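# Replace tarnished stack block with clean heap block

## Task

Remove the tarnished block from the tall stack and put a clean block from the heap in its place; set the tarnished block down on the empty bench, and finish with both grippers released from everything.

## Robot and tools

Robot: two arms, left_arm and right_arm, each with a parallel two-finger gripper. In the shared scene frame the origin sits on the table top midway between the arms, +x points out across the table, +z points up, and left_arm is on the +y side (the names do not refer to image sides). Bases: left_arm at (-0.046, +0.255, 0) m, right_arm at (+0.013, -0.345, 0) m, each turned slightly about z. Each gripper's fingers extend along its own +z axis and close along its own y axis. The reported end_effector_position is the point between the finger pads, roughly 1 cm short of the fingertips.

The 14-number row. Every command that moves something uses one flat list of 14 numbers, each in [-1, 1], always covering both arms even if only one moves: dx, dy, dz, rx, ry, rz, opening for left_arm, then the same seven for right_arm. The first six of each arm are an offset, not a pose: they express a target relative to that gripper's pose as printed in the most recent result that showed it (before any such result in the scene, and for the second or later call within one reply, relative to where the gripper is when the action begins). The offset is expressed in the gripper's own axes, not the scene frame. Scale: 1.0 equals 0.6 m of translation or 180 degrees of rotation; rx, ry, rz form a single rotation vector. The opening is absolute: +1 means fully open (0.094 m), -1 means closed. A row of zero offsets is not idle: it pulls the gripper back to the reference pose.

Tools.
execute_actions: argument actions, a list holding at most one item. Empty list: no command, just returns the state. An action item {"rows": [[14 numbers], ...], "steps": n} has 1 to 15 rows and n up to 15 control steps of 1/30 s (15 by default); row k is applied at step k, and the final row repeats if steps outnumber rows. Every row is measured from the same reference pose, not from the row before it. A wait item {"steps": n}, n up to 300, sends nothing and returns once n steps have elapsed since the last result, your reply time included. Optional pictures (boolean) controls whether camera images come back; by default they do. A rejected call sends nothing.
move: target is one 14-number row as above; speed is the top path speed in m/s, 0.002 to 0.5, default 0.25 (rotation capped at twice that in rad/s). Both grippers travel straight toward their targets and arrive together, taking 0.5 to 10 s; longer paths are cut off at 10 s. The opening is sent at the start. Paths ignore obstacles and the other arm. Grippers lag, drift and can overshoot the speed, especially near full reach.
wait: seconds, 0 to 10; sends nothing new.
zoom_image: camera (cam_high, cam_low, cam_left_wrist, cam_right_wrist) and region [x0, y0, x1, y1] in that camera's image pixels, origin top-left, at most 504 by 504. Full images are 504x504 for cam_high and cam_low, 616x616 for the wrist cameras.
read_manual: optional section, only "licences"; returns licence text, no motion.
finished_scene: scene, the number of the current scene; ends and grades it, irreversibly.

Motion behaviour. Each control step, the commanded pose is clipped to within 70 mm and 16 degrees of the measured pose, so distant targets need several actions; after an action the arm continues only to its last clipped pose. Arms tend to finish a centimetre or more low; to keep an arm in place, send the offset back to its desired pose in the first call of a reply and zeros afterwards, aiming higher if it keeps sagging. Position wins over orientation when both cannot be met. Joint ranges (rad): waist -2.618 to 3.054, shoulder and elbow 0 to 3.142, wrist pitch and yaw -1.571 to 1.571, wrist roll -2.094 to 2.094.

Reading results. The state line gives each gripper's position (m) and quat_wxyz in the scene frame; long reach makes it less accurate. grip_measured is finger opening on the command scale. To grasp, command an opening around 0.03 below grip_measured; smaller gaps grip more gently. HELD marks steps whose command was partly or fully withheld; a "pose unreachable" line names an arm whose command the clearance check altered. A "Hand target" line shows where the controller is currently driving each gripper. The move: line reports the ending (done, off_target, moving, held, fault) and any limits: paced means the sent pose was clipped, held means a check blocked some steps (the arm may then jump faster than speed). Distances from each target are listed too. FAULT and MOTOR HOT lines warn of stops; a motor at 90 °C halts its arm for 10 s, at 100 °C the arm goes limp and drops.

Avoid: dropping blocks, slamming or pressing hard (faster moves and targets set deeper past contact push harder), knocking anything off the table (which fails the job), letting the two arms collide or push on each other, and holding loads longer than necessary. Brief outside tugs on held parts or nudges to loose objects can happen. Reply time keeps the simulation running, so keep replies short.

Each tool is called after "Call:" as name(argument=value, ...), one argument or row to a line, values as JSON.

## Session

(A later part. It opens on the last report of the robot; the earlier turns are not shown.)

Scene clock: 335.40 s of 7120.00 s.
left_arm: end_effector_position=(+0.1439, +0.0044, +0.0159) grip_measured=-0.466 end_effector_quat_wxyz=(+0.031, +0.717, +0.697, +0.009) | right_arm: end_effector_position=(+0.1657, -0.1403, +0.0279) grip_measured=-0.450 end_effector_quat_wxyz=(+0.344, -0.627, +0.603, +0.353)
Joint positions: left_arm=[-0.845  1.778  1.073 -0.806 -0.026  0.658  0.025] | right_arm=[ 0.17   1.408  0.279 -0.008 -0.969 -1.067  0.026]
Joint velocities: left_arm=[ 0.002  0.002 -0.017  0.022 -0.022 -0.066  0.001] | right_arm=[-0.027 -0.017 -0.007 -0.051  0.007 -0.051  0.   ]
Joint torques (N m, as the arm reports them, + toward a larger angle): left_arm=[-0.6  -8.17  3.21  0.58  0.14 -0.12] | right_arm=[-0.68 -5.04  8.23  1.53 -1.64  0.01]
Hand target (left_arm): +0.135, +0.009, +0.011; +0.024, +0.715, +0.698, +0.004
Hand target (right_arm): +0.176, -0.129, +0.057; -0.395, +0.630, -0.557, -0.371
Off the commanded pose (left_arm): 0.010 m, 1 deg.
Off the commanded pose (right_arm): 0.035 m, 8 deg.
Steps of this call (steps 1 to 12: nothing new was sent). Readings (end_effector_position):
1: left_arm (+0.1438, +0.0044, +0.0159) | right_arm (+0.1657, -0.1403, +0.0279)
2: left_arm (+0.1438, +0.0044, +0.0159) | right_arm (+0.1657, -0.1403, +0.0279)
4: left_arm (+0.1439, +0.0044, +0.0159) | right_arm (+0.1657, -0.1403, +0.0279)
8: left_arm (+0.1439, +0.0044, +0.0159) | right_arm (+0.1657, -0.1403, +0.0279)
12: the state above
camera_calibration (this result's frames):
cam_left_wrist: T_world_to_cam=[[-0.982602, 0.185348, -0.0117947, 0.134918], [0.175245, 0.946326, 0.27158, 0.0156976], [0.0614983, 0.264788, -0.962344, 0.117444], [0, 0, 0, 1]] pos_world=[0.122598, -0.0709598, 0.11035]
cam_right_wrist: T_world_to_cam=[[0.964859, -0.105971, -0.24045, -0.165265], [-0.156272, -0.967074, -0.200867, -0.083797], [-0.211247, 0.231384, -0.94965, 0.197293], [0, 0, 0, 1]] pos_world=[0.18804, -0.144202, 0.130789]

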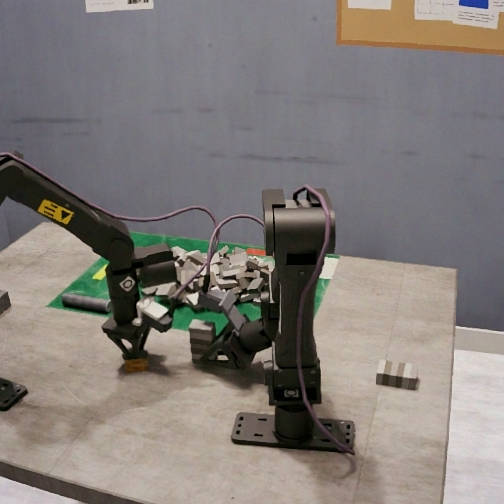

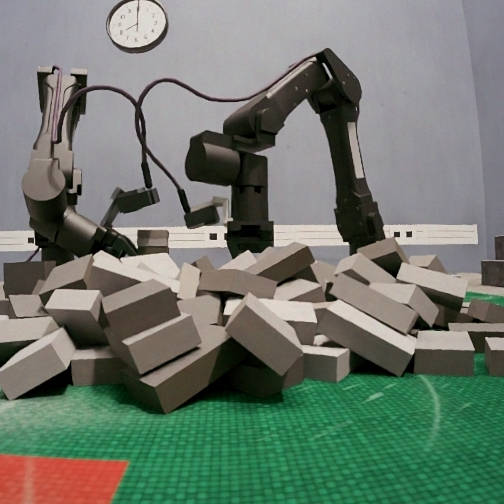

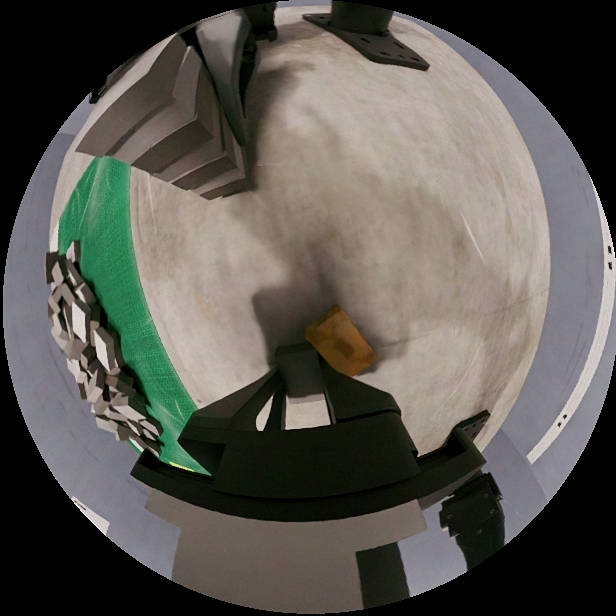

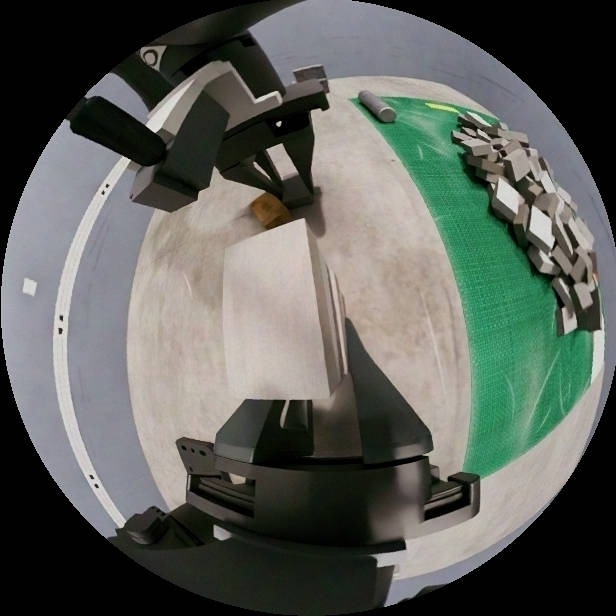

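Call:
execute_actions(
  actions=[
    {"rows":[[0.004,0.009,0,0,0,-0.01,-0.5,-0.054,-0.02,-0.01,0.004,-0.038,-0.026,-0.51],[0.008,0.018,0,0,0,-0.01,-0.5,-0.054,-0.02,-0.01,0.004,-0.038,-0.026,-0.51],[0.012,0.027,0,0,0,-0.01,-0.5,-0.054,-0.02,-0.01,0.004,-0.038,-0.026,-0.51],[0.016,0.036,0,0,0,-0.01,-0.5,-0.054,-0.02,-0.01,0.004,-0.038,-0.026,-0.51],[0.02,0.045,0.002,0,0,-0.01,-0.5,-0.054,-0.02,-0.01,0.004,-0.038,-0.026,-0.51],[0.024,0.054,0.003,0,0,-0.01,-0.5,-0.054,-0.02,-0.01,0.004,-0.038,-0.026,-0.51],[0.028,0.063,0.003,0,0,-0.01,-0.5,-0.054,-0.02,-0.01,0.004,-0.038,-0.026,-0.51],[0.03,0.07,0.003,0,0,-0.01,-0.5,-0.054,-0.02,-0.01,0.004,-0.038,-0.026,-0.51]]},
  ],
  pictures=false,
)

Call:
execute_actions(
  actions=[
    {"steps":12},
  ],
)

Call:
zoom_image(
  camera="cam_high",
  region=[90, 290, 180, 365],
)

Scene clock: 347.47 s of 7120.00 s.
left_arm: end_effector_position=(+0.1829, +0.0242, +0.0164) grip_measured=-0.466 end_effector_quat_wxyz=(+0.034, +0.699, +0.715, +0.008) | right_arm: end_effector_position=(+0.1657, -0.1403, +0.0279) grip_measured=-0.450 end_effector_quat_wxyz=(+0.344, -0.627, +0.603, +0.353)
Joint positions: left_arm=[-0.707  1.808  1.113 -0.809 -0.018  0.744  0.025] | right_arm=[ 0.17   1.408  0.279 -0.008 -0.969 -1.067  0.026]
Joint velocities: left_arm=[-0.007 -0.012  0.012  0.037 -0.007 -0.022  0.   ] | right_arm=[-0.017 -0.007 -0.007 -0.007  0.022  0.037  0.001]
Joint torques (N m, as the arm reports them, + toward a larger angle): left_arm=[ 0.15 -6.34  8.18  0.44  0.01  0.12] | right_arm=[-0.68 -5.04  8.26  1.54 -1.64  0.01]
Hand target (left_arm): +0.187, +0.021, +0.016; +0.032, +0.706, +0.708, +0.009
Hand target (right_arm): +0.176, -0.129, +0.057; -0.395, +0.630, -0.557, -0.371
Off the commanded pose (left_arm): 0.005 m, 1 deg.
Off the commanded pose (right_arm): 0.035 m, 8 deg.
Steps of this call (steps 1 to 90: nothing new was sent; then 8.57 s passed at rest; steps 91 to 105: all 15 steps of this action). Readings (end_effector_position):
91: left_arm (+0.1441, +0.0046, +0.0159) | right_arm (+0.1657, -0.1403, +0.0279)
92: left_arm (+0.1445, +0.0049, +0.0159) | right_arm (+0.1657, -0.1403, +0.0279)
94: left_arm (+0.1483, +0.0078, +0.0159) | right_arm (+0.1657, -0.1403, +0.0279)
98: left_arm (+0.1685, +0.0199, +0.0162) | right_arm (+0.1657, -0.1403, +0.0279)
105: the state above

Scene clock: 347.87 s of 7120.00 s.
left_arm: end_effector_position=(+0.1829, +0.0242, +0.0164) grip_measured=-0.466 end_effector_quat_wxyz=(+0.034, +0.702, +0.711, +0.008) | right_arm: end_effector_position=(+0.1657, -0.1403, +0.0279) grip_measured=-0.450 end_effector_quat_wxyz=(+0.344, -0.627, +0.603, +0.353)
Joint positions: left_arm=[-0.707  1.808  1.113 -0.809 -0.018  0.754  0.025] | right_arm=[ 0.17   1.408  0.279 -0.008 -0.969 -1.067  0.026]
Joint velocities: left_arm=[-0.002  0.012  0.002  0.022 -0.007  0.022 -0.001] | right_arm=[ 0.002 -0.007 -0.012  0.037 -0.007  0.066 -0.   ]
Joint torques (N m, as the arm reports them, + toward a larger angle): left_arm=[ 0.08 -6.37  8.21  0.44  0.    0.14] | right_arm=[-0.65 -5.05  8.22  1.53 -1.64  0.02]
Hand target (left_arm): +0.187, +0.021, +0.016; +0.032, +0.706, +0.708, +0.009
Hand target (right_arm): +0.176, -0.129, +0.057; -0.395, +0.630, -0.557, -0.371
Off the commanded pose (left_arm): 0.005 m, 1 deg.
Off the commanded pose (right_arm): 0.035 m, 8 deg.
Steps of this call (steps 1 to 12: nothing new was sent). Readings (end_effector_position):
1: left_arm (+0.1829, +0.0242, +0.0164) | right_arm (+0.1657, -0.1403, +0.0279)
2: left_arm (+0.1829, +0.0242, +0.0164) | right_arm (+0.1657, -0.1403, +0.0279)
4: left_arm (+0.1829, +0.0242, +0.0164) | right_arm (+0.1657, -0.1403, +0.0279)
8: left_arm (+0.1829, +0.0242, +0.0164) | right_arm (+0.1657, -0.1403, +0.0279)
12: the state above
camera_calibration (this result's frames):
cam_left_wrist: T_world_to_cam=[[-0.98939, 0.144541, -0.0146702, 0.171842], [0.135418, 0.954067, 0.267243, -0.0028931], [0.052624, 0.262421, -0.963517, 0.111974], [0, 0, 0, 1]] pos_world=[0.164518, -0.0514624, 0.111183]
cam_right_wrist: T_world_to_cam=[[0.964859, -0.105971, -0.24045, -0.165265], [-0.156272, -0.967074, -0.200867, -0.083797], [-0.211247, 0.231384, -0.94965, 0.197293], [0, 0, 0, 1]] pos_world=[0.18804, -0.144202, 0.130789]

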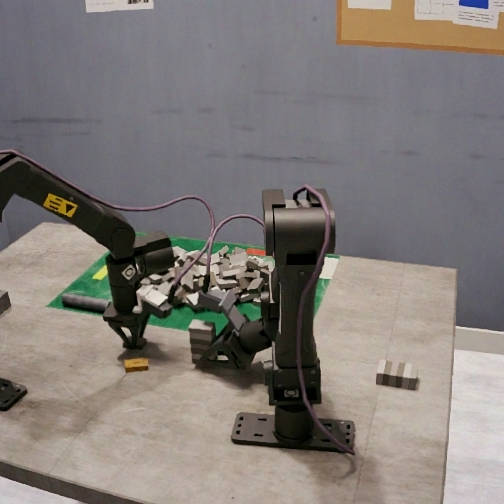

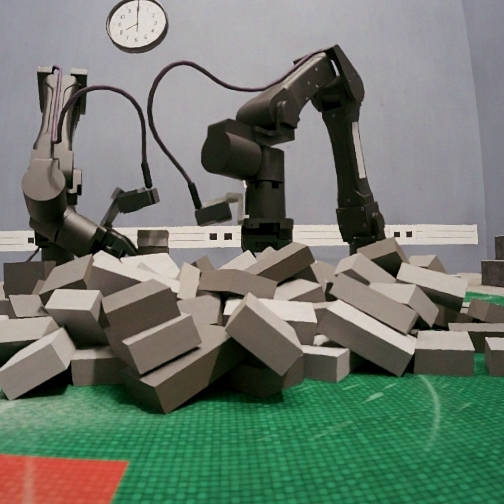

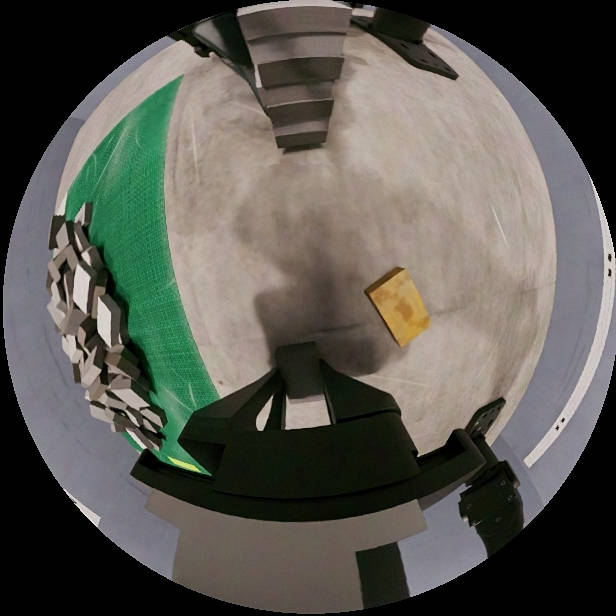

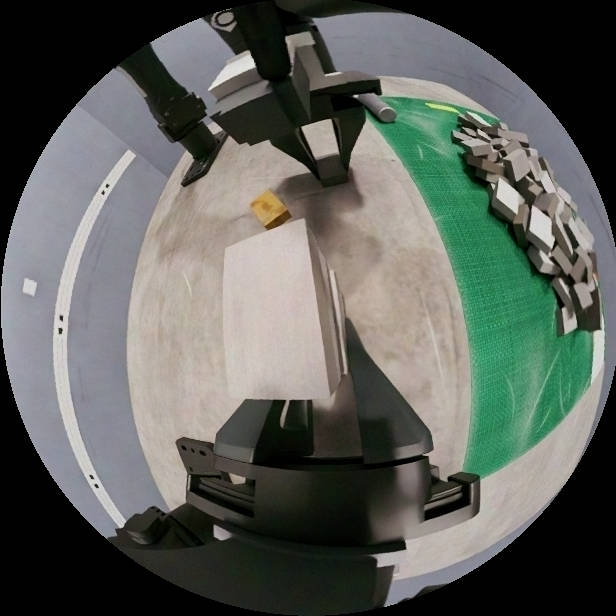

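Region (90, 290, 180, 365) of cam_high's 504x504 image, scaled by 5.600, with more detail than that image has.

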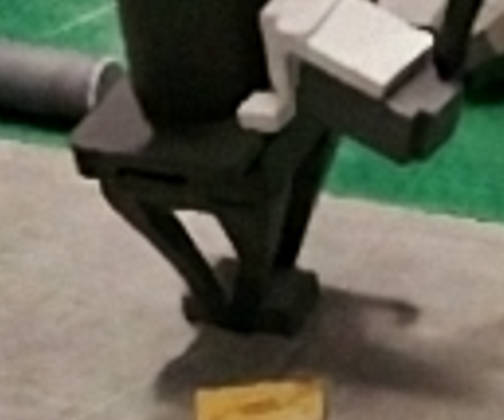

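Call:
execute_actions(
  actions=[
    {"rows":[[-0.008,-0.008,0,0,0,0,-0.5,-0.054,-0.02,-0.01,0.004,-0.038,-0.026,-0.51],[-0.014,-0.014,0,0,0,0,-0.5,-0.054,-0.02,-0.01,0.004,-0.038,-0.026,-0.51],[-0.018,-0.018,0,0,0,0,-0.5,-0.054,-0.02,-0.01,0.004,-0.038,-0.026,-0.51]]},
  ],
  pictures=false,
)

Call:
execute_actions(
  actions=[
    {"rows":[[0,0,0,0,0,0,-0.2,-0.054,-0.02,-0.01,0.004,-0.038,-0.026,-0.51]],"steps":8},
  ],
  pictures=false,
)

Call:
execute_actions(
  actions=[
    {"rows":[[0,0,-0.02,0,0,0,-0.2,-0.054,-0.02,-0.01,0.004,-0.038,-0.026,-0.51],[0,0,-0.04,0,0,0,-0.2,-0.054,-0.02,-0.01,0.004,-0.038,-0.026,-0.51],[0,0,-0.06,0,0,0,-0.2,-0.054,-0.02,-0.01,0.004,-0.038,-0.026,-0.51],[0,0,-0.06,0,0,0,-0.2,-0.054,-0.02,-0.01,0.004,-0.038,-0.026,-0.51],[0,0,-0.06,0,0,0,-0.2,-0.054,-0.02,-0.01,0.004,-0.038,-0.026,-0.51],[0.03,0,-0.06,0,0,0,-0.2,-0.054,-0.02,-0.01,0.004,-0.038,-0.026,-0.51],[0.06,0,-0.06,0,0,0,-0.2,-0.054,-0.02,-0.01,0.004,-0.038,-0.026,-0.51],[0.09,0,-0.06,0,0,0,-0.2,-0.054,-0.02,-0.01,0.004,-0.038,-0.026,-0.51],[0.12,0,-0.06,0,0,0,-0.2,-0.054,-0.02,-0.01,0.004,-0.038,-0.026,-0.51],[0.15,0,-0.06,0,0,0,-0.2,-0.054,-0.02,-0.01,0.004,-0.038,-0.026,-0.51],[0.18,0,-0.06,0,0,0,-0.2,-0.054,-0.02,-0.01,0.004,-0.038,-0.026,-0.51],[0.21,0,-0.06,0,0,0,-0.2,-0.054,-0.02,-0.01,0.004,-0.038,-0.026,-0.51],[0.24,0,-0.06,0,0,0,-0.2,-0.054,-0.02,-0.01,0.004,-0.038,-0.026,-0.51],[0.27,0,-0.06,0,0,0,-0.2,-0.054,-0.02,-0.01,0.004,-0.038,-0.026,-0.51],[0.3,0,-0.06,0,0,0,-0.2,-0.054,-0.02,-0.01,0.004,-0.038,-0.026,-0.51]]},
  ],
  pictures=false,
)

Call:
execute_actions(
  actions=[
    {"steps":15},
  ],
)

Call:
zoom_image(
  camera="cam_high",
  region=[90, 290, 180, 365],
)

Scene clock: 375.00 s of 7120.00 s.
left_arm: end_effector_position=(+0.1736, +0.0155, +0.0165) grip_measured=-0.466 end_effector_quat_wxyz=(+0.034, +0.704, +0.709, +0.010) | right_arm: end_effector_position=(+0.1657, -0.1403, +0.0279) grip_measured=-0.450 end_effector_quat_wxyz=(+0.344, -0.627, +0.603, +0.353)
Joint positions: left_arm=[-0.75   1.808  1.113 -0.809 -0.024  0.718  0.025] | right_arm=[ 0.17   1.408  0.279 -0.008 -0.969 -1.067  0.026]
Joint velocities: left_arm=[ 0.012  0.007 -0.002 -0.022 -0.081  0.022 -0.001] | right_arm=[ 0.002 -0.007 -0.012 -0.095  0.037 -0.066 -0.   ]
Joint torques (N m, as the arm reports them, + toward a larger angle): left_arm=[-0.56 -7.58  6.18  0.52  0.04 -0.11] | right_arm=[-0.66 -5.02  8.23  1.54 -1.64  0.03]
Hand target (left_arm): +0.172, +0.013, +0.016; +0.034, +0.702, +0.711, +0.008
Hand target (right_arm): +0.176, -0.129, +0.057; -0.395, +0.630, -0.557, -0.371
Off the commanded pose (left_arm): 0.003 m, 0 deg.
Off the commanded pose (right_arm): 0.035 m, 8 deg.
Steps of this call (steps 1 to 90: nothing new was sent; then 23.63 s passed at rest; steps 91 to 105: all 15 steps of this action). Readings (end_effector_position):
91: left_arm (+0.1826, +0.0239, +0.0164) | right_arm (+0.1657, -0.1403, +0.0279)
92: left_arm (+0.1821, +0.0234, +0.0164) | right_arm (+0.1657, -0.1403, +0.0279)
94: left_arm (+0.1788, +0.0203, +0.0165) | right_arm (+0.1657, -0.1403, +0.0279)
98: left_arm (+0.1736, +0.0155, +0.0165) | right_arm (+0.1657, -0.1403, +0.0279)
105: the state above

Scene clock: 375.27 s of 7120.00 s.
left_arm: end_effector_position=(+0.1747, +0.0154, +0.0165) grip_measured=-0.202 end_effector_quat_wxyz=(+0.036, +0.704, +0.709, +0.012) | right_arm: end_effector_position=(+0.1657, -0.1403, +0.0279) grip_measured=-0.450 end_effector_quat_wxyz=(+0.344, -0.627, +0.603, +0.353)
Joint positions: left_arm=[-0.75   1.808  1.113 -0.806 -0.028  0.718  0.037] | right_arm=[ 0.17   1.408  0.279 -0.008 -0.969 -1.067  0.026]
Joint velocities: left_arm=[ 0.012 -0.002 -0.002 -0.007  0.007  0.066 -0.   ] | right_arm=[ 0.037 -0.007 -0.022 -0.139 -0.022  0.037 -0.001]
Joint torques (N m, as the arm reports them, + toward a larger angle): left_arm=[ 0.08 -7.82  6.02  0.5   0.05  0.01] | right_arm=[-0.64 -5.05  8.26  1.54 -1.65  0.01]
Hand target (left_arm): +0.174, +0.015, +0.016; +0.034, +0.704, +0.709, +0.010
Hand target (right_arm): +0.176, -0.129, +0.057; -0.395, +0.630, -0.557, -0.371
Off the commanded pose (left_arm): 0.001 m, 0 deg.
Off the commanded pose (right_arm): 0.035 m, 8 deg.
Steps of this call (steps 1 to 8: all 8 steps of this action). Readings (end_effector_position):
1: left_arm (+0.1739, +0.0156, +0.0165) | right_arm (+0.1657, -0.1403, +0.0279)
2: left_arm (+0.1742, +0.0155, +0.0165) | right_arm (+0.1657, -0.1403, +0.0279)
4: left_arm (+0.1746, +0.0155, +0.0165) | right_arm (+0.1657, -0.1403, +0.0279)
8: the state above

Scene clock: 375.77 s of 7120.00 s.
left_arm: end_effector_position=(+0.1827, +0.1449, +0.0464) grip_measured=-0.202 end_effector_quat_wxyz=(+0.045, +0.659, +0.750, +0.023) | right_arm: end_effector_position=(+0.1657, -0.1403, +0.0279) grip_measured=-0.450 end_effector_quat_wxyz=(+0.344, -0.627, +0.603, +0.353)
Joint positions: left_arm=[-0.373  1.468  0.873 -0.877 -0.023  0.972  0.037] | right_arm=[ 0.17   1.408  0.279 -0.008 -0.969 -1.067  0.026]
Joint velocities: left_arm=[ 1.868 -0.803 -0.891 -0.051  0.007  1.399  0.001] | right_arm=[ 0.002  0.012 -0.007  0.022  0.081  0.007  0.   ]
Joint torques (N m, as the arm reports them, + toward a larger angle): left_arm=[ 0.48 -6.18  4.71  0.29 -0.02  0.08] | right_arm=[-0.66 -5.03  8.22  1.54 -1.64  0.03]
Hand target (left_arm): +0.168, +0.182, +0.041; +0.021, +0.695, +0.719, +0.023
Hand target (right_arm): +0.176, -0.129, +0.057; -0.395, +0.630, -0.557, -0.371
Off the commanded pose (left_arm): 0.053 m, 7 deg; position clipped at the last step of the last action.
Off the commanded pose (right_arm): 0.035 m, 8 deg.
Steps of this call (steps 1 to 15: all 15 steps of this action). Readings (end_effector_position):
1: left_arm (+0.1748, +0.0154, +0.0171) | right_arm (+0.1657, -0.1403, +0.0279)
2: left_arm (+0.1739, +0.0164, +0.0183) | right_arm (+0.1657, -0.1403, +0.0279)
4: left_arm (+0.1715, +0.0191, +0.0248) | right_arm (+0.1657, -0.1403, +0.0279)
8: left_arm (+0.1761, +0.0267, +0.0441) | right_arm (+0.1657, -0.1403, +0.0279)
15: the state above

Scene clock: 376.27 s of 7120.00 s.
left_arm: end_effector_position=(+0.1761, +0.1827, +0.0429) grip_measured=-0.202 end_effector_quat_wxyz=(+0.024, +0.687, +0.726, +0.030) | right_arm: end_effector_position=(+0.1657, -0.1403, +0.0279) grip_measured=-0.450 end_effector_quat_wxyz=(+0.344, -0.627, +0.603, +0.353)
Joint positions: left_arm=[-0.252  1.42   0.819 -0.901 -0.036  1.168  0.037] | right_arm=[ 0.17   1.408  0.279 -0.008 -0.969 -1.067  0.026]
Joint velocities: left_arm=[-0.007 -0.027 -0.012  0.037 -0.007  0.051  0.   ] | right_arm=[-0.017 -0.002 -0.022 -0.022  0.007  0.037 -0.   ]
Joint torques (N m, as the arm reports them, + toward a larger angle): left_arm=[-0.34 -5.65  4.57  0.46  0.14  0.13] | right_arm=[-0.63 -5.03  8.27  1.54 -1.64  0.02]
Hand target (left_arm): +0.168, +0.182, +0.041; +0.022, +0.695, +0.719, +0.023
Hand target (right_arm): +0.176, -0.129, +0.057; -0.395, +0.630, -0.557, -0.371
Off the commanded pose (left_arm): 0.015 m, 4 deg; position clipped at the last step of the last action.
Off the commanded pose (right_arm): 0.035 m, 8 deg.
Steps of this call (steps 1 to 15: nothing new was sent). Readings (end_effector_position):
1: left_arm (+0.1818, +0.1626, +0.0451) | right_arm (+0.1657, -0.1403, +0.0279)
2: left_arm (+0.1802, +0.1752, +0.0443) | right_arm (+0.1657, -0.1403, +0.0279)
4: left_arm (+0.1766, +0.1829, +0.0431) | right_arm (+0.1657, -0.1403, +0.0279)
8: left_arm (+0.1761, +0.1827, +0.0429) | right_arm (+0.1657, -0.1403, +0.0279)
15: the state above
camera_calibration (this result's frames):
cam_left_wrist: T_world_to_cam=[[-0.994368, 0.102723, -0.0260694, 0.151617], [0.0896418, 0.946451, 0.310153, -0.152632], [0.0565333, 0.306069, -0.950329, 0.0869642], [0, 0, 0, 1]] pos_world=[0.159529, 0.102267, 0.133936]
cam_right_wrist: T_world_to_cam=[[0.964859, -0.105971, -0.24045, -0.165265], [-0.156272, -0.967074, -0.200867, -0.083797], [-0.211247, 0.231384, -0.94965, 0.197293], [0, 0, 0, 1]] pos_world=[0.18804, -0.144202, 0.130789]

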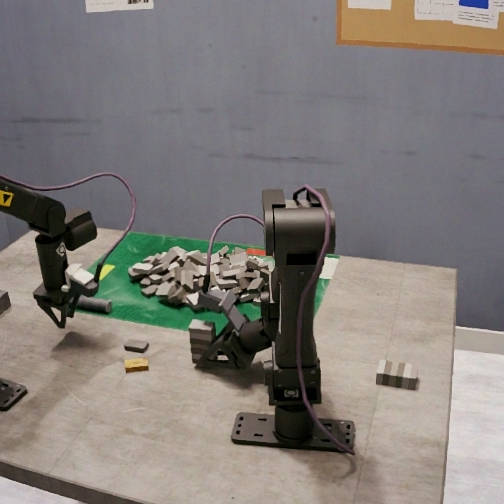

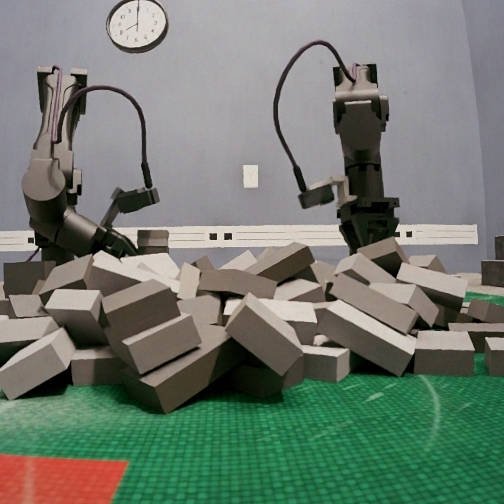

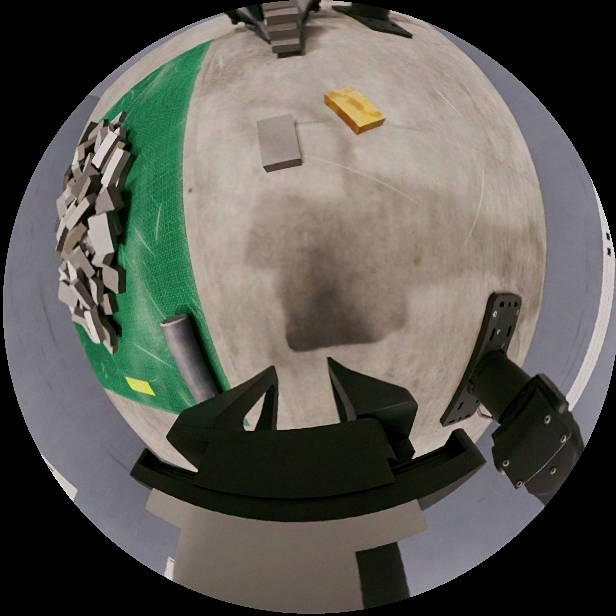

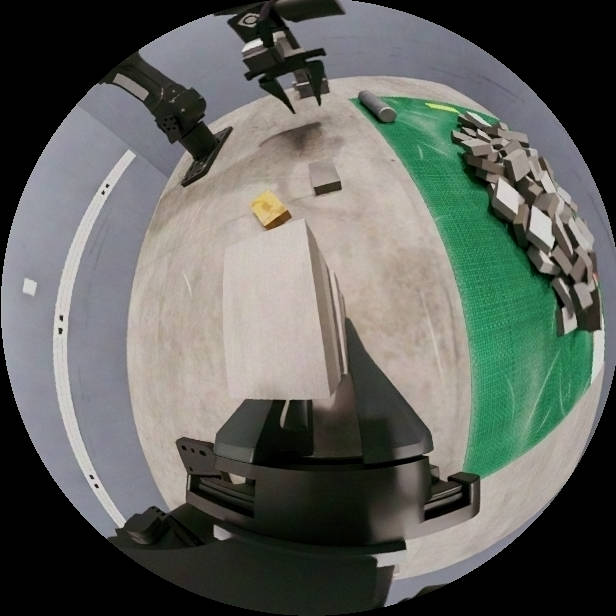

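Region (90, 290, 180, 365) of cam_high's 504x504 image, scaled by 5.600, with more detail than that image has.

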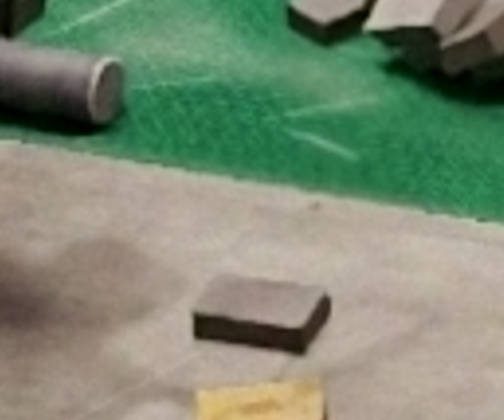

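Call:
execute_actions(
  actions=[
    {"rows":[[0,0,0,0,0,0,-0.2,-0.063,-0.022,-0.012,0.005,-0.04,-0.026,-0.51],[0,0,0,0,0,0,-0.2,-0.072,-0.024,-0.014,0.006,-0.042,-0.025,-0.51],[0,0,0,0,0,0,-0.2,-0.081,-0.026,-0.014,0.007,-0.044,-0.025,-0.51],[0,0,0,0,0,0,-0.2,-0.09,-0.028,-0.012,0.008,-0.045,-0.024,-0.51],[0,0,0,0,0,0,-0.2,-0.098,-0.03,-0.009,0.009,-0.046,-0.024,-0.51],[0,0,0,0,0,0,-0.2,-0.106,-0.032,-0.005,0.01,-0.047,-0.023,-0.51],[0,0,0,0,0,0,-0.2,-0.114,-0.034,-0.001,0.011,-0.048,-0.023,-0.51],[0,0,0,0,0,0,-0.2,-0.122,-0.036,0.004,0.012,-0.049,-0.022,-0.51],[0,0,0,0,0,0,-0.2,-0.13,-0.038,0.008,0.012,-0.05,-0.022,-0.51],[0,0,0,0,0,0,-0.2,-0.137,-0.04,0.012,0.012,-0.05,-0.022,-0.51],[0,0,0,0,0,0,-0.2,-0.143,-0.042,0.016,0.012,-0.05,-0.022,-0.51],[0,0,0,0,0,0,-0.2,-0.149,-0.043,0.02,0.012,-0.05,-0.022,-0.51]]},
  ],
  pictures=false,
)

Call:
execute_actions(
  actions=[
    {"steps":15},
  ],
  pictures=false,
)

Scene clock: 391.53 s of 7120.00 s.
left_arm: end_effector_position=(+0.1761, +0.1827, +0.0429) grip_measured=-0.202 end_effector_quat_wxyz=(+0.024, +0.690, +0.723, +0.030) | right_arm: end_effector_position=(+0.1693, -0.1064, +0.0605) grip_measured=-0.450 end_effector_quat_wxyz=(+0.346, -0.618, +0.602, +0.369)
Joint positions: left_arm=[-0.252  1.42   0.819 -0.901 -0.036  1.175  0.037] | right_arm=[ 0.323  1.326  0.343  0.043 -0.922 -0.809  0.026]
Joint velocities: left_arm=[ 0.002  0.017 -0.017 -0.037 -0.022 -0.022 -0.001] | right_arm=[ 0.178  0.002  0.017  0.315  0.198  0.491 -0.   ]
Joint torques (N m, as the arm reports them, + toward a larger angle): left_arm=[ 0.04 -4.58  6.22  0.53  0.   -0.06] | right_arm=[ 0.48 -5.92 10.13  2.07 -1.27  0.1 ]
Hand target (left_arm): +0.176, +0.183, +0.043; +0.024, +0.687, +0.726, +0.030
Hand target (right_arm): +0.184, -0.087, +0.101; -0.407, +0.618, -0.555, -0.381
Off the commanded pose (left_arm): 0.000 m, 0 deg.
Off the commanded pose (right_arm): 0.049 m, 9 deg.
Steps of this call (steps 1 to 90: nothing new was sent; then 11.77 s passed at rest; steps 91 to 105: all 15 steps of this action). Readings (end_effector_position):
91: left_arm (+0.1761, +0.1827, +0.0429) | right_arm (+0.1657, -0.1403, +0.0279)
92: left_arm (+0.1761, +0.1827, +0.0429) | right_arm (+0.1658, -0.1402, +0.0283)
94: left_arm (+0.1761, +0.1827, +0.0429) | right_arm (+0.1663, -0.1399, +0.0305)
98: left_arm (+0.1761, +0.1827, +0.0429) | right_arm (+0.1671, -0.1303, +0.0423)
105: the state above

Scene clock: 392.03 s of 7120.00 s.
left_arm: end_effector_position=(+0.1761, +0.1827, +0.0429) grip_measured=-0.202 end_effector_quat_wxyz=(+0.024, +0.690, +0.723, +0.030) | right_arm: end_effector_position=(+0.1738, -0.1057, +0.0594) grip_measured=-0.450 end_effector_quat_wxyz=(+0.340, -0.601, +0.623, +0.367)
Joint positions: left_arm=[-0.252  1.42   0.819 -0.901 -0.036  1.175  0.037] | right_arm=[ 0.33   1.326  0.343  0.063 -0.894 -0.741  0.026]
Joint velocities: left_arm=[ 0.007 -0.002 -0.002  0.007  0.037 -0.037  0.   ] | right_arm=[-0.007 -0.007 -0.017  0.037  0.051  0.051 -0.001]
Joint torques (N m, as the arm reports them, + toward a larger angle): left_arm=[ 0.07 -4.52  6.22  0.53  0.01 -0.06] | right_arm=[ 0.84 -5.76 10.2   2.34 -1.38  0.07]
Hand target (left_arm): +0.176, +0.183, +0.043; +0.024, +0.687, +0.726, +0.030
Hand target (right_arm): +0.184, -0.087, +0.101; -0.407, +0.618, -0.555, -0.381
Off the commanded pose (left_arm): 0.000 m, 0 deg.
Off the commanded pose (right_arm): 0.048 m, 11 deg.
Steps of this call (steps 1 to 15: nothing new was sent). Readings (end_effector_position):
1: left_arm (+0.1761, +0.1827, +0.0429) | right_arm (+0.1699, -0.1054, +0.0609)
2: left_arm (+0.1761, +0.1827, +0.0429) | right_arm (+0.1705, -0.1050, +0.0608)
4: left_arm (+0.1761, +0.1827, +0.0429) | right_arm (+0.1718, -0.1052, +0.0603)
8: left_arm (+0.1761, +0.1827, +0.0429) | right_arm (+0.1733, -0.1055, +0.0597)
15: the state above

Call:
execute_actions(
  actions=[
    {"rows":[[0,0,0,0,0,0,-0.2,-0.082,-0.013,-0.001,0,-0.044,-0.046,-0.51],[0,0,0,0,0,0,-0.2,-0.086,-0.014,0.006,0,-0.045,-0.047,-0.51],[0,0,0,0,0,0,-0.2,-0.09,-0.015,0.013,0,-0.046,-0.048,-0.51],[0,0,0,0,0,0,-0.2,-0.095,-0.016,0.021,0,-0.047,-0.048,-0.51],[0,0,0,0,0,0,-0.2,-0.099,-0.017,0.028,0,-0.048,-0.049,-0.51],[0,0,0,0,0,0,-0.2,-0.103,-0.018,0.035,0,-0.049,-0.05,-0.51],[0,0,0,0,0,0,-0.2,-0.107,-0.019,0.043,0,-0.05,-0.051,-0.51],[0,0,0,0,0,0,-0.2,-0.111,-0.02,0.05,0,-0.051,-0.052,-0.51],[0,0,0,0,0,0,-0.2,-0.115,-0.022,0.057,0,-0.052,-0.052,-0.51],[0,0,0,0,0,0,-0.2,-0.12,-0.023,0.064,0,-0.053,-0.053,-0.51],[0,0,0,0,0,0,-0.2,-0.124,-0.024,0.072,0,-0.054,-0.054,-0.51],[0,0,0,0,0,0,-0.2,-0.128,-0.025,0.079,0,-0.054,-0.054,-0.51]]},
  ],
  pictures=false,
)

Call:
execute_actions(
  actions=[
    {"steps":15},
  ],
  pictures=false,
)

Scene clock: 407.20 s of 7120.00 s.
left_arm: end_effector_position=(+0.1761, +0.1827, +0.0429) grip_measured=-0.202 end_effector_quat_wxyz=(+0.024, +0.690, +0.723, +0.030) | right_arm: end_effector_position=(+0.1675, -0.0608, +0.0609) grip_measured=-0.450 end_effector_quat_wxyz=(+0.334, -0.622, +0.601, +0.376)
Joint positions: left_arm=[-0.252  1.42   0.819 -0.901 -0.036  1.175  0.037] | right_arm=[ 0.516  1.442  0.403  0.236 -0.812 -0.603  0.026]
Joint velocities: left_arm=[-0.007 -0.002 -0.017 -0.051 -0.022 -0.066 -0.001] | right_arm=[ 0.154  0.315  0.066  0.388  0.154  0.271 -0.   ]
Joint torques (N m, as the arm reports them, + toward a larger angle): left_arm=[ 0.04 -4.53  6.22  0.54  0.    0.02] | right_arm=[ 0.36 -5.35 10.7   2.53 -1.12  0.03]
Hand target (left_arm): +0.176, +0.183, +0.043; +0.024, +0.690, +0.723, +0.030
Hand target (right_arm): +0.185, -0.034, +0.106; -0.413, +0.625, -0.538, -0.387
Off the commanded pose (left_arm): 0.000 m, 0 deg.
Off the commanded pose (right_arm): 0.058 m, 12 deg.
Steps of this call (steps 1 to 90: nothing new was sent; then 11.67 s passed at rest; steps 91 to 105: all 15 steps of this action). Readings (end_effector_position):
91: left_arm (+0.1761, +0.1827, +0.0429) | right_arm (+0.1736, -0.1055, +0.0592)
92: left_arm (+0.1761, +0.1827, +0.0429) | right_arm (+0.1730, -0.1047, +0.0591)
94: left_arm (+0.1761, +0.1827, +0.0429) | right_arm (+0.1703, -0.1009, +0.0594)
98: left_arm (+0.1761, +0.1827, +0.0429) | right_arm (+0.1636, -0.0876, +0.0618)
105: the state above

Scene clock: 407.70 s of 7120.00 s.
left_arm: end_effector_position=(+0.1761, +0.1827, +0.0429) grip_measured=-0.202 end_effector_quat_wxyz=(+0.024, +0.690, +0.723, +0.030) | right_arm: end_effector_position=(+0.1745, -0.0570, +0.0607) grip_measured=-0.450 end_effector_quat_wxyz=(+0.342, -0.614, +0.608, +0.370)
Joint positions: left_arm=[-0.252  1.42   0.819 -0.901 -0.036  1.175  0.037] | right_arm=[ 0.522  1.461  0.405  0.285 -0.787 -0.568  0.026]
Joint velocities: left_arm=[-0.017  0.002  0.007 -0.081  0.051 -0.051  0.   ] | right_arm=[-0.002  0.002  0.007  0.081  0.037 -0.037 -0.   ]
Joint torques (N m, as the arm reports them, + toward a larger angle): left_arm=[ 0.04 -4.55  6.27  0.53 -0.01  0.01] | right_arm=[ 0.76 -5.55 10.69  2.78 -1.03  0.03]
Hand target (left_arm): +0.176, +0.183, +0.043; +0.024, +0.690, +0.723, +0.030
Hand target (right_arm): +0.185, -0.034, +0.106; -0.413, +0.625, -0.538, -0.386
Off the commanded pose (left_arm): 0.000 m, 0 deg.
Off the commanded pose (right_arm): 0.054 m, 12 deg.
Steps of this call (steps 1 to 15: nothing new was sent). Readings (end_effector_position):
1: left_arm (+0.1761, +0.1827, +0.0429) | right_arm (+0.1686, -0.0591, +0.0603)
2: left_arm (+0.1761, +0.1827, +0.0429) | right_arm (+0.1696, -0.0583, +0.0598)
4: left_arm (+0.1761, +0.1827, +0.0429) | right_arm (+0.1715, -0.0580, +0.0592)
8: left_arm (+0.1761, +0.1827, +0.0429) | right_arm (+0.1737, -0.0573, +0.0601)
15: the state above

Call:
execute_actions(
  actions=[
    {"rows":[[0,0,0,0,0,0,-0.2,-0.09,-0.018,0.009,0,-0.047,-0.046,-0.51],[0,0,0,0,0,0,-0.2,-0.092,-0.019,0.016,0,-0.047,-0.046,-0.51],[0,0,0,0,0,0,-0.2,-0.095,-0.02,0.022,0,-0.048,-0.046,-0.51],[0,0,0,0,0,0,-0.2,-0.097,-0.022,0.029,0,-0.048,-0.046,-0.51],[0,0,0,0,0,0,-0.2,-0.1,-0.023,0.036,0,-0.049,-0.046,-0.51],[0,0,0,0,0,0,-0.2,-0.102,-0.025,0.043,0,-0.049,-0.046,-0.51],[0,0,0,0,0,0,-0.2,-0.105,-0.026,0.05,0,-0.05,-0.046,-0.51],[0,0,0,0,0,0,-0.2,-0.107,-0.027,0.056,0,-0.05,-0.046,-0.51],[0,0,0,0,0,0,-0.2,-0.11,-0.029,0.063,0,-0.051,-0.046,-0.51],[0,0,0,0,0,0,-0.2,-0.112,-0.03,0.07,0,-0.051,-0.046,-0.51],[0,0,0,0,0,0,-0.2,-0.115,-0.032,0.077,0,-0.052,-0.046,-0.51],[0,0,0,0,0,0,-0.2,-0.117,-0.033,0.083,0,-0.052,-0.046,-0.51],[0,0,0,0,0,0,-0.2,-0.12,-0.035,0.09,0,-0.052,-0.046,-0.51],[0,0,0,0,0,0,-0.2,-0.122,-0.036,0.097,0,-0.052,-0.046,-0.51]]},
  ],
  pictures=false,
)

Call:
execute_actions(
  actions=[
    {"steps":15},
  ],
  pictures=false,
)

Scene clock: 424.47 s of 7120.00 s.
left_arm: end_effector_position=(+0.1761, +0.1827, +0.0429) grip_measured=-0.202 end_effector_quat_wxyz=(+0.024, +0.690, +0.723, +0.030) | right_arm: end_effector_position=(+0.1732, -0.0119, +0.0477) grip_measured=-0.450 end_effector_quat_wxyz=(+0.323, -0.629, +0.601, +0.374)
Joint positions: left_arm=[-0.252  1.42   0.819 -0.901 -0.036  1.175  0.037] | right_arm=[ 0.655  1.647  0.521  0.382 -0.715 -0.493  0.026]
Joint velocities: left_arm=[-0.002 -0.012 -0.012 -0.066  0.007 -0.022  0.001] | right_arm=[0.212 0.413 0.256 0.168 0.168 0.168 0.   ]
Joint torques (N m, as the arm reports them, + toward a larger angle): left_arm=[ 0.08 -4.56  6.27  0.53  0.01  0.01] | right_arm=[ 0.56 -7.57 10.26  2.82 -1.03  0.01]
Hand target (left_arm): +0.176, +0.183, +0.043; +0.024, +0.690, +0.723, +0.030
Hand target (right_arm): +0.188, +0.021, +0.099; -0.409, +0.629, -0.532, -0.393
Off the commanded pose (left_arm): 0.000 m, 0 deg.
Off the commanded pose (right_arm): 0.067 m, 13 deg.
Steps of this call (steps 1 to 90: nothing new was sent; then 13.27 s passed at rest; steps 91 to 105: all 15 steps of this action). Readings (end_effector_position):
91: left_arm (+0.1761, +0.1827, +0.0429) | right_arm (+0.1744, -0.0566, +0.0608)
92: left_arm (+0.1761, +0.1827, +0.0429) | right_arm (+0.1738, -0.0557, +0.0605)
94: left_arm (+0.1761, +0.1827, +0.0429) | right_arm (+0.1719, -0.0512, +0.0598)
98: left_arm (+0.1761, +0.1827, +0.0429) | right_arm (+0.1695, -0.0376, +0.0564)
105: the state above

Scene clock: 424.97 s of 7120.00 s.
left_arm: end_effector_position=(+0.1761, +0.1827, +0.0429) grip_measured=-0.202 end_effector_quat_wxyz=(+0.024, +0.690, +0.723, +0.030) | right_arm: end_effector_position=(+0.1776, -0.0055, +0.0473) grip_measured=-0.450 end_effector_quat_wxyz=(+0.329, -0.624, +0.604, +0.371)
Joint positions: left_arm=[-0.252  1.42   0.819 -0.901 -0.036  1.175  0.037] | right_arm=[ 0.667  1.67   0.534  0.415 -0.693 -0.47   0.026]
Joint velocities: left_arm=[ 0.002 -0.002 -0.007  0.007 -0.022  0.051 -0.   ] | right_arm=[ 0.012 -0.002  0.002 -0.007  0.007  0.051  0.001]
Joint torques (N m, as the arm reports them, + toward a larger angle): left_arm=[ 0.05 -4.53  6.24  0.52  0.    0.02] | right_arm=[ 0.66 -7.63 10.51  2.95 -0.85  0.11]
Hand target (left_arm): +0.176, +0.183, +0.043; +0.024, +0.690, +0.723, +0.030
Hand target (right_arm): +0.188, +0.021, +0.099; -0.409, +0.629, -0.532, -0.393
Off the commanded pose (left_arm): 0.000 m, 0 deg.
Off the commanded pose (right_arm): 0.062 m, 13 deg.
Steps of this call (steps 1 to 15: nothing new was sent). Readings (end_effector_position):
1: left_arm (+0.1761, +0.1827, +0.0429) | right_arm (+0.1739, -0.0091, +0.0468)
2: left_arm (+0.1761, +0.1827, +0.0429) | right_arm (+0.1745, -0.0073, +0.0464)
4: left_arm (+0.1761, +0.1827, +0.0429) | right_arm (+0.1756, -0.0063, +0.0463)
8: left_arm (+0.1761, +0.1827, +0.0429) | right_arm (+0.1770, -0.0057, +0.0470)
15: the state above

Call:
execute_actions(
  actions=[
    {"rows":[[0,0,0,0,0,0,-0.2,-0.101,-0.024,0.004,0.007,-0.054,-0.044,-0.51],[0,0,0,0,0,0,-0.2,-0.103,-0.026,0.009,0.009,-0.054,-0.043,-0.51],[0,0,0,0,0,0,-0.2,-0.104,-0.027,0.013,0.011,-0.055,-0.042,-0.51],[0,0,0,0,0,0,-0.2,-0.106,-0.029,0.018,0.013,-0.055,-0.041,-0.51],[0,0,0,0,0,0,-0.2,-0.107,-0.03,0.022,0.015,-0.056,-0.04,-0.51],[0,0,0,0,0,0,-0.2,-0.109,-0.032,0.027,0.017,-0.056,-0.039,-0.51],[0,0,0,0,0,0,-0.2,-0.11,-0.033,0.031,0.019,-0.056,-0.038,-0.51],[0,0,0,0,0,0,-0.2,-0.112,-0.035,0.036,0.02,-0.056,-0.037,-0.51]]},
  ],
  pictures=false,
)

Call:
execute_actions(
  actions=[
    {"steps":15},
  ],
)

Call:
zoom_image(
  camera="cam_high",
  region=[90, 290, 180, 365],
)

Call:
zoom_image(
  camera="cam_left_wrist",
  region=[200, 40, 380, 200],
)

Scene clock: 437.13 s of 7120.00 s.
left_arm: end_effector_position=(+0.1761, +0.1827, +0.0429) grip_measured=-0.202 end_effector_quat_wxyz=(+0.024, +0.690, +0.723, +0.030) | right_arm: end_effector_position=(+0.1799, +0.0119, +0.0393) grip_measured=-0.450 end_effector_quat_wxyz=(+0.329, -0.618, +0.617, +0.360)
Joint positions: left_arm=[-0.252  1.42   0.819 -0.901 -0.036  1.175  0.037] | right_arm=[ 0.722  1.734  0.571  0.463 -0.621 -0.411  0.026]
Joint velocities: left_arm=[ 0.007  0.002 -0.002 -0.037  0.007  0.007  0.   ] | right_arm=[ 0.002  0.037 -0.012  0.022  0.066 -0.022  0.001]
Joint torques (N m, as the arm reports them, + toward a larger angle): left_arm=[ 0.07 -4.53  6.25  0.53  0.    0.02] | right_arm=[ 0.78 -8.19 10.59  3.15 -0.89  0.1 ]
Hand target (left_arm): +0.176, +0.183, +0.043; +0.024, +0.690, +0.723, +0.030
Hand target (right_arm): +0.193, +0.042, +0.095; -0.417, +0.616, -0.547, -0.384
Off the commanded pose (left_arm): 0.000 m, 0 deg.
Off the commanded pose (right_arm): 0.068 m, 14 deg.
Steps of this call (steps 1 to 90: nothing new was sent; then 8.67 s passed at rest; steps 91 to 105: all 15 steps of this action). Readings (end_effector_position):
91: left_arm (+0.1761, +0.1827, +0.0429) | right_arm (+0.1778, -0.0055, +0.0473)
92: left_arm (+0.1761, +0.1827, +0.0429) | right_arm (+0.1781, -0.0053, +0.0473)
94: left_arm (+0.1761, +0.1827, +0.0429) | right_arm (+0.1785, -0.0031, +0.0471)
98: left_arm (+0.1761, +0.1827, +0.0429) | right_arm (+0.1781, +0.0059, +0.0448)
105: the state above

Scene clock: 437.63 s of 7120.00 s.
left_arm: end_effector_position=(+0.1761, +0.1827, +0.0429) grip_measured=-0.202 end_effector_quat_wxyz=(+0.024, +0.690, +0.723, +0.030) | right_arm: end_effector_position=(+0.1819, +0.0122, +0.0394) grip_measured=-0.450 end_effector_quat_wxyz=(+0.332, -0.615, +0.619, +0.358)
Joint positions: left_arm=[-0.252  1.42   0.819 -0.901 -0.036  1.175  0.037] | right_arm=[ 0.722  1.735  0.571  0.469 -0.612 -0.405  0.026]
Joint velocities: left_arm=[-0.002 -0.017  0.017 -0.037 -0.066  0.037  0.001] | right_arm=[ 0.002 -0.002  0.002 -0.051  0.007 -0.022  0.   ]
Joint torques (N m, as the arm reports them, + toward a larger angle): left_arm=[ 0.05 -4.56  6.25  0.53  0.    0.02] | right_arm=[ 0.72 -8.17 10.68  3.11 -0.82  0.03]
Hand target (left_arm): +0.176, +0.183, +0.043; +0.024, +0.690, +0.723, +0.030
Hand target (right_arm): +0.193, +0.042, +0.095; -0.417, +0.616, -0.547, -0.384
Off the commanded pose (left_arm): 0.000 m, 0 deg.
Off the commanded pose (right_arm): 0.067 m, 14 deg.
Steps of this call (steps 1 to 15: nothing new was sent). Readings (end_effector_position):
1: left_arm (+0.1761, +0.1827, +0.0429) | right_arm (+0.1804, +0.0119, +0.0391)
2: left_arm (+0.1761, +0.1827, +0.0429) | right_arm (+0.1807, +0.0119, +0.0389)
4: left_arm (+0.1761, +0.1827, +0.0429) | right_arm (+0.1812, +0.0119, +0.0389)
8: left_arm (+0.1761, +0.1827, +0.0429) | right_arm (+0.1817, +0.0122, +0.0393)
15: the state above
camera_calibration (this result's frames):
cam_left_wrist: T_world_to_cam=[[-0.993644, 0.109542, -0.0259406, 0.150238], [0.0961411, 0.945651, 0.310645, -0.153651], [0.0585594, 0.306177, -0.950172, 0.0865811], [0, 0, 0, 1]] pos_world=[0.158985, 0.102334, 0.133895]
cam_right_wrist: T_world_to_cam=[[0.951385, -0.131208, -0.27866, -0.157705], [-0.18621, -0.965685, -0.181049, 0.0731687], [-0.245343, 0.224136, -0.94317, 0.182351], [0, 0, 0, 1]] pos_world=[0.208401, 0.00909417, 0.141289]

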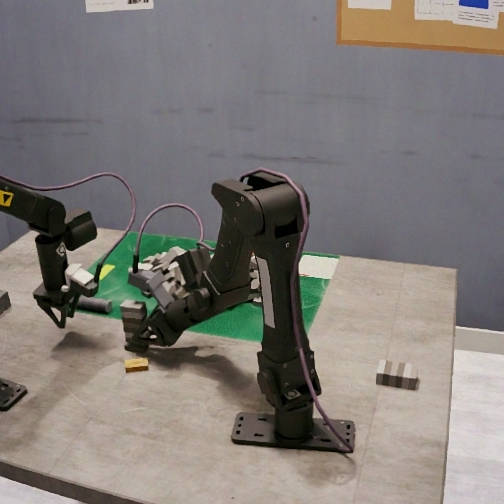

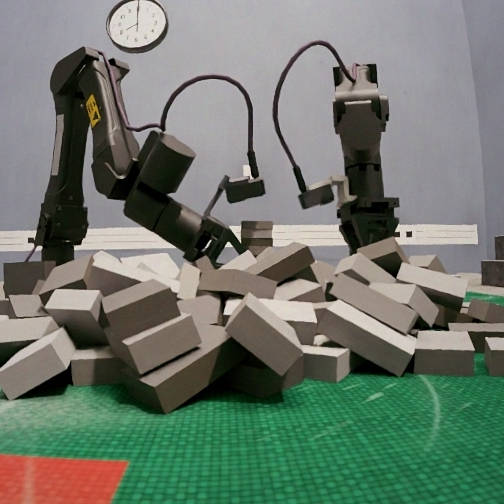

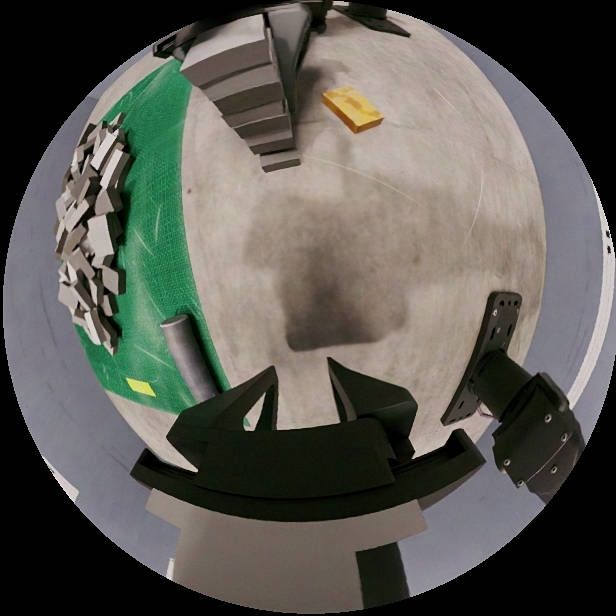

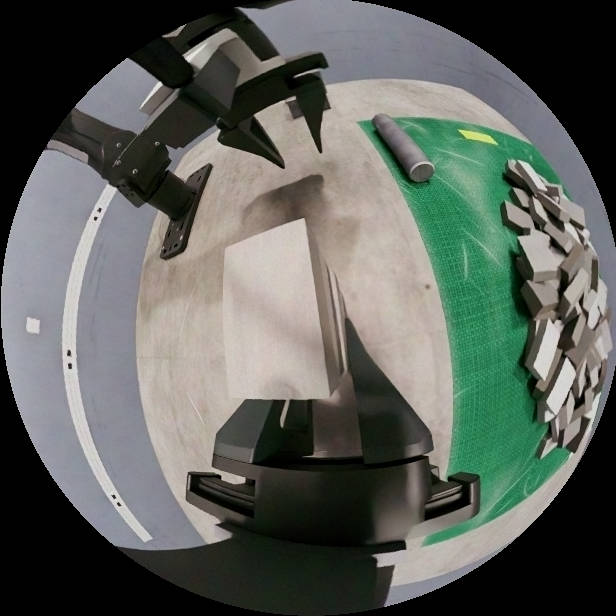

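Region (90, 290, 180, 365) of cam_high's 504x504 image, scaled by 5.600, with more detail than that image has.

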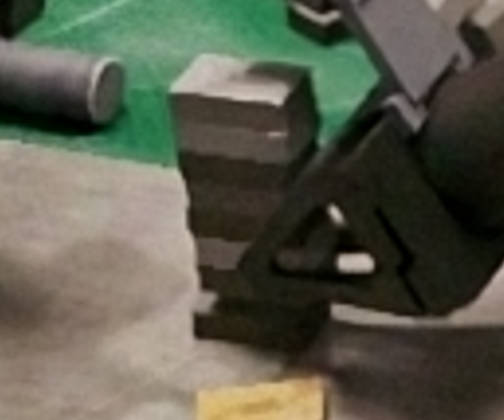

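Region (200, 40, 380, 200) of cam_left_wrist's 616x616 image, scaled by 2.800, with more detail than that image has.

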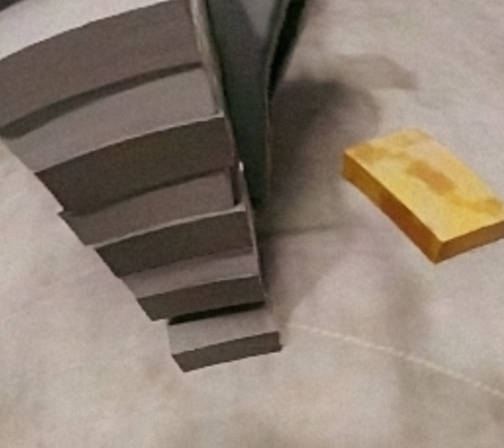

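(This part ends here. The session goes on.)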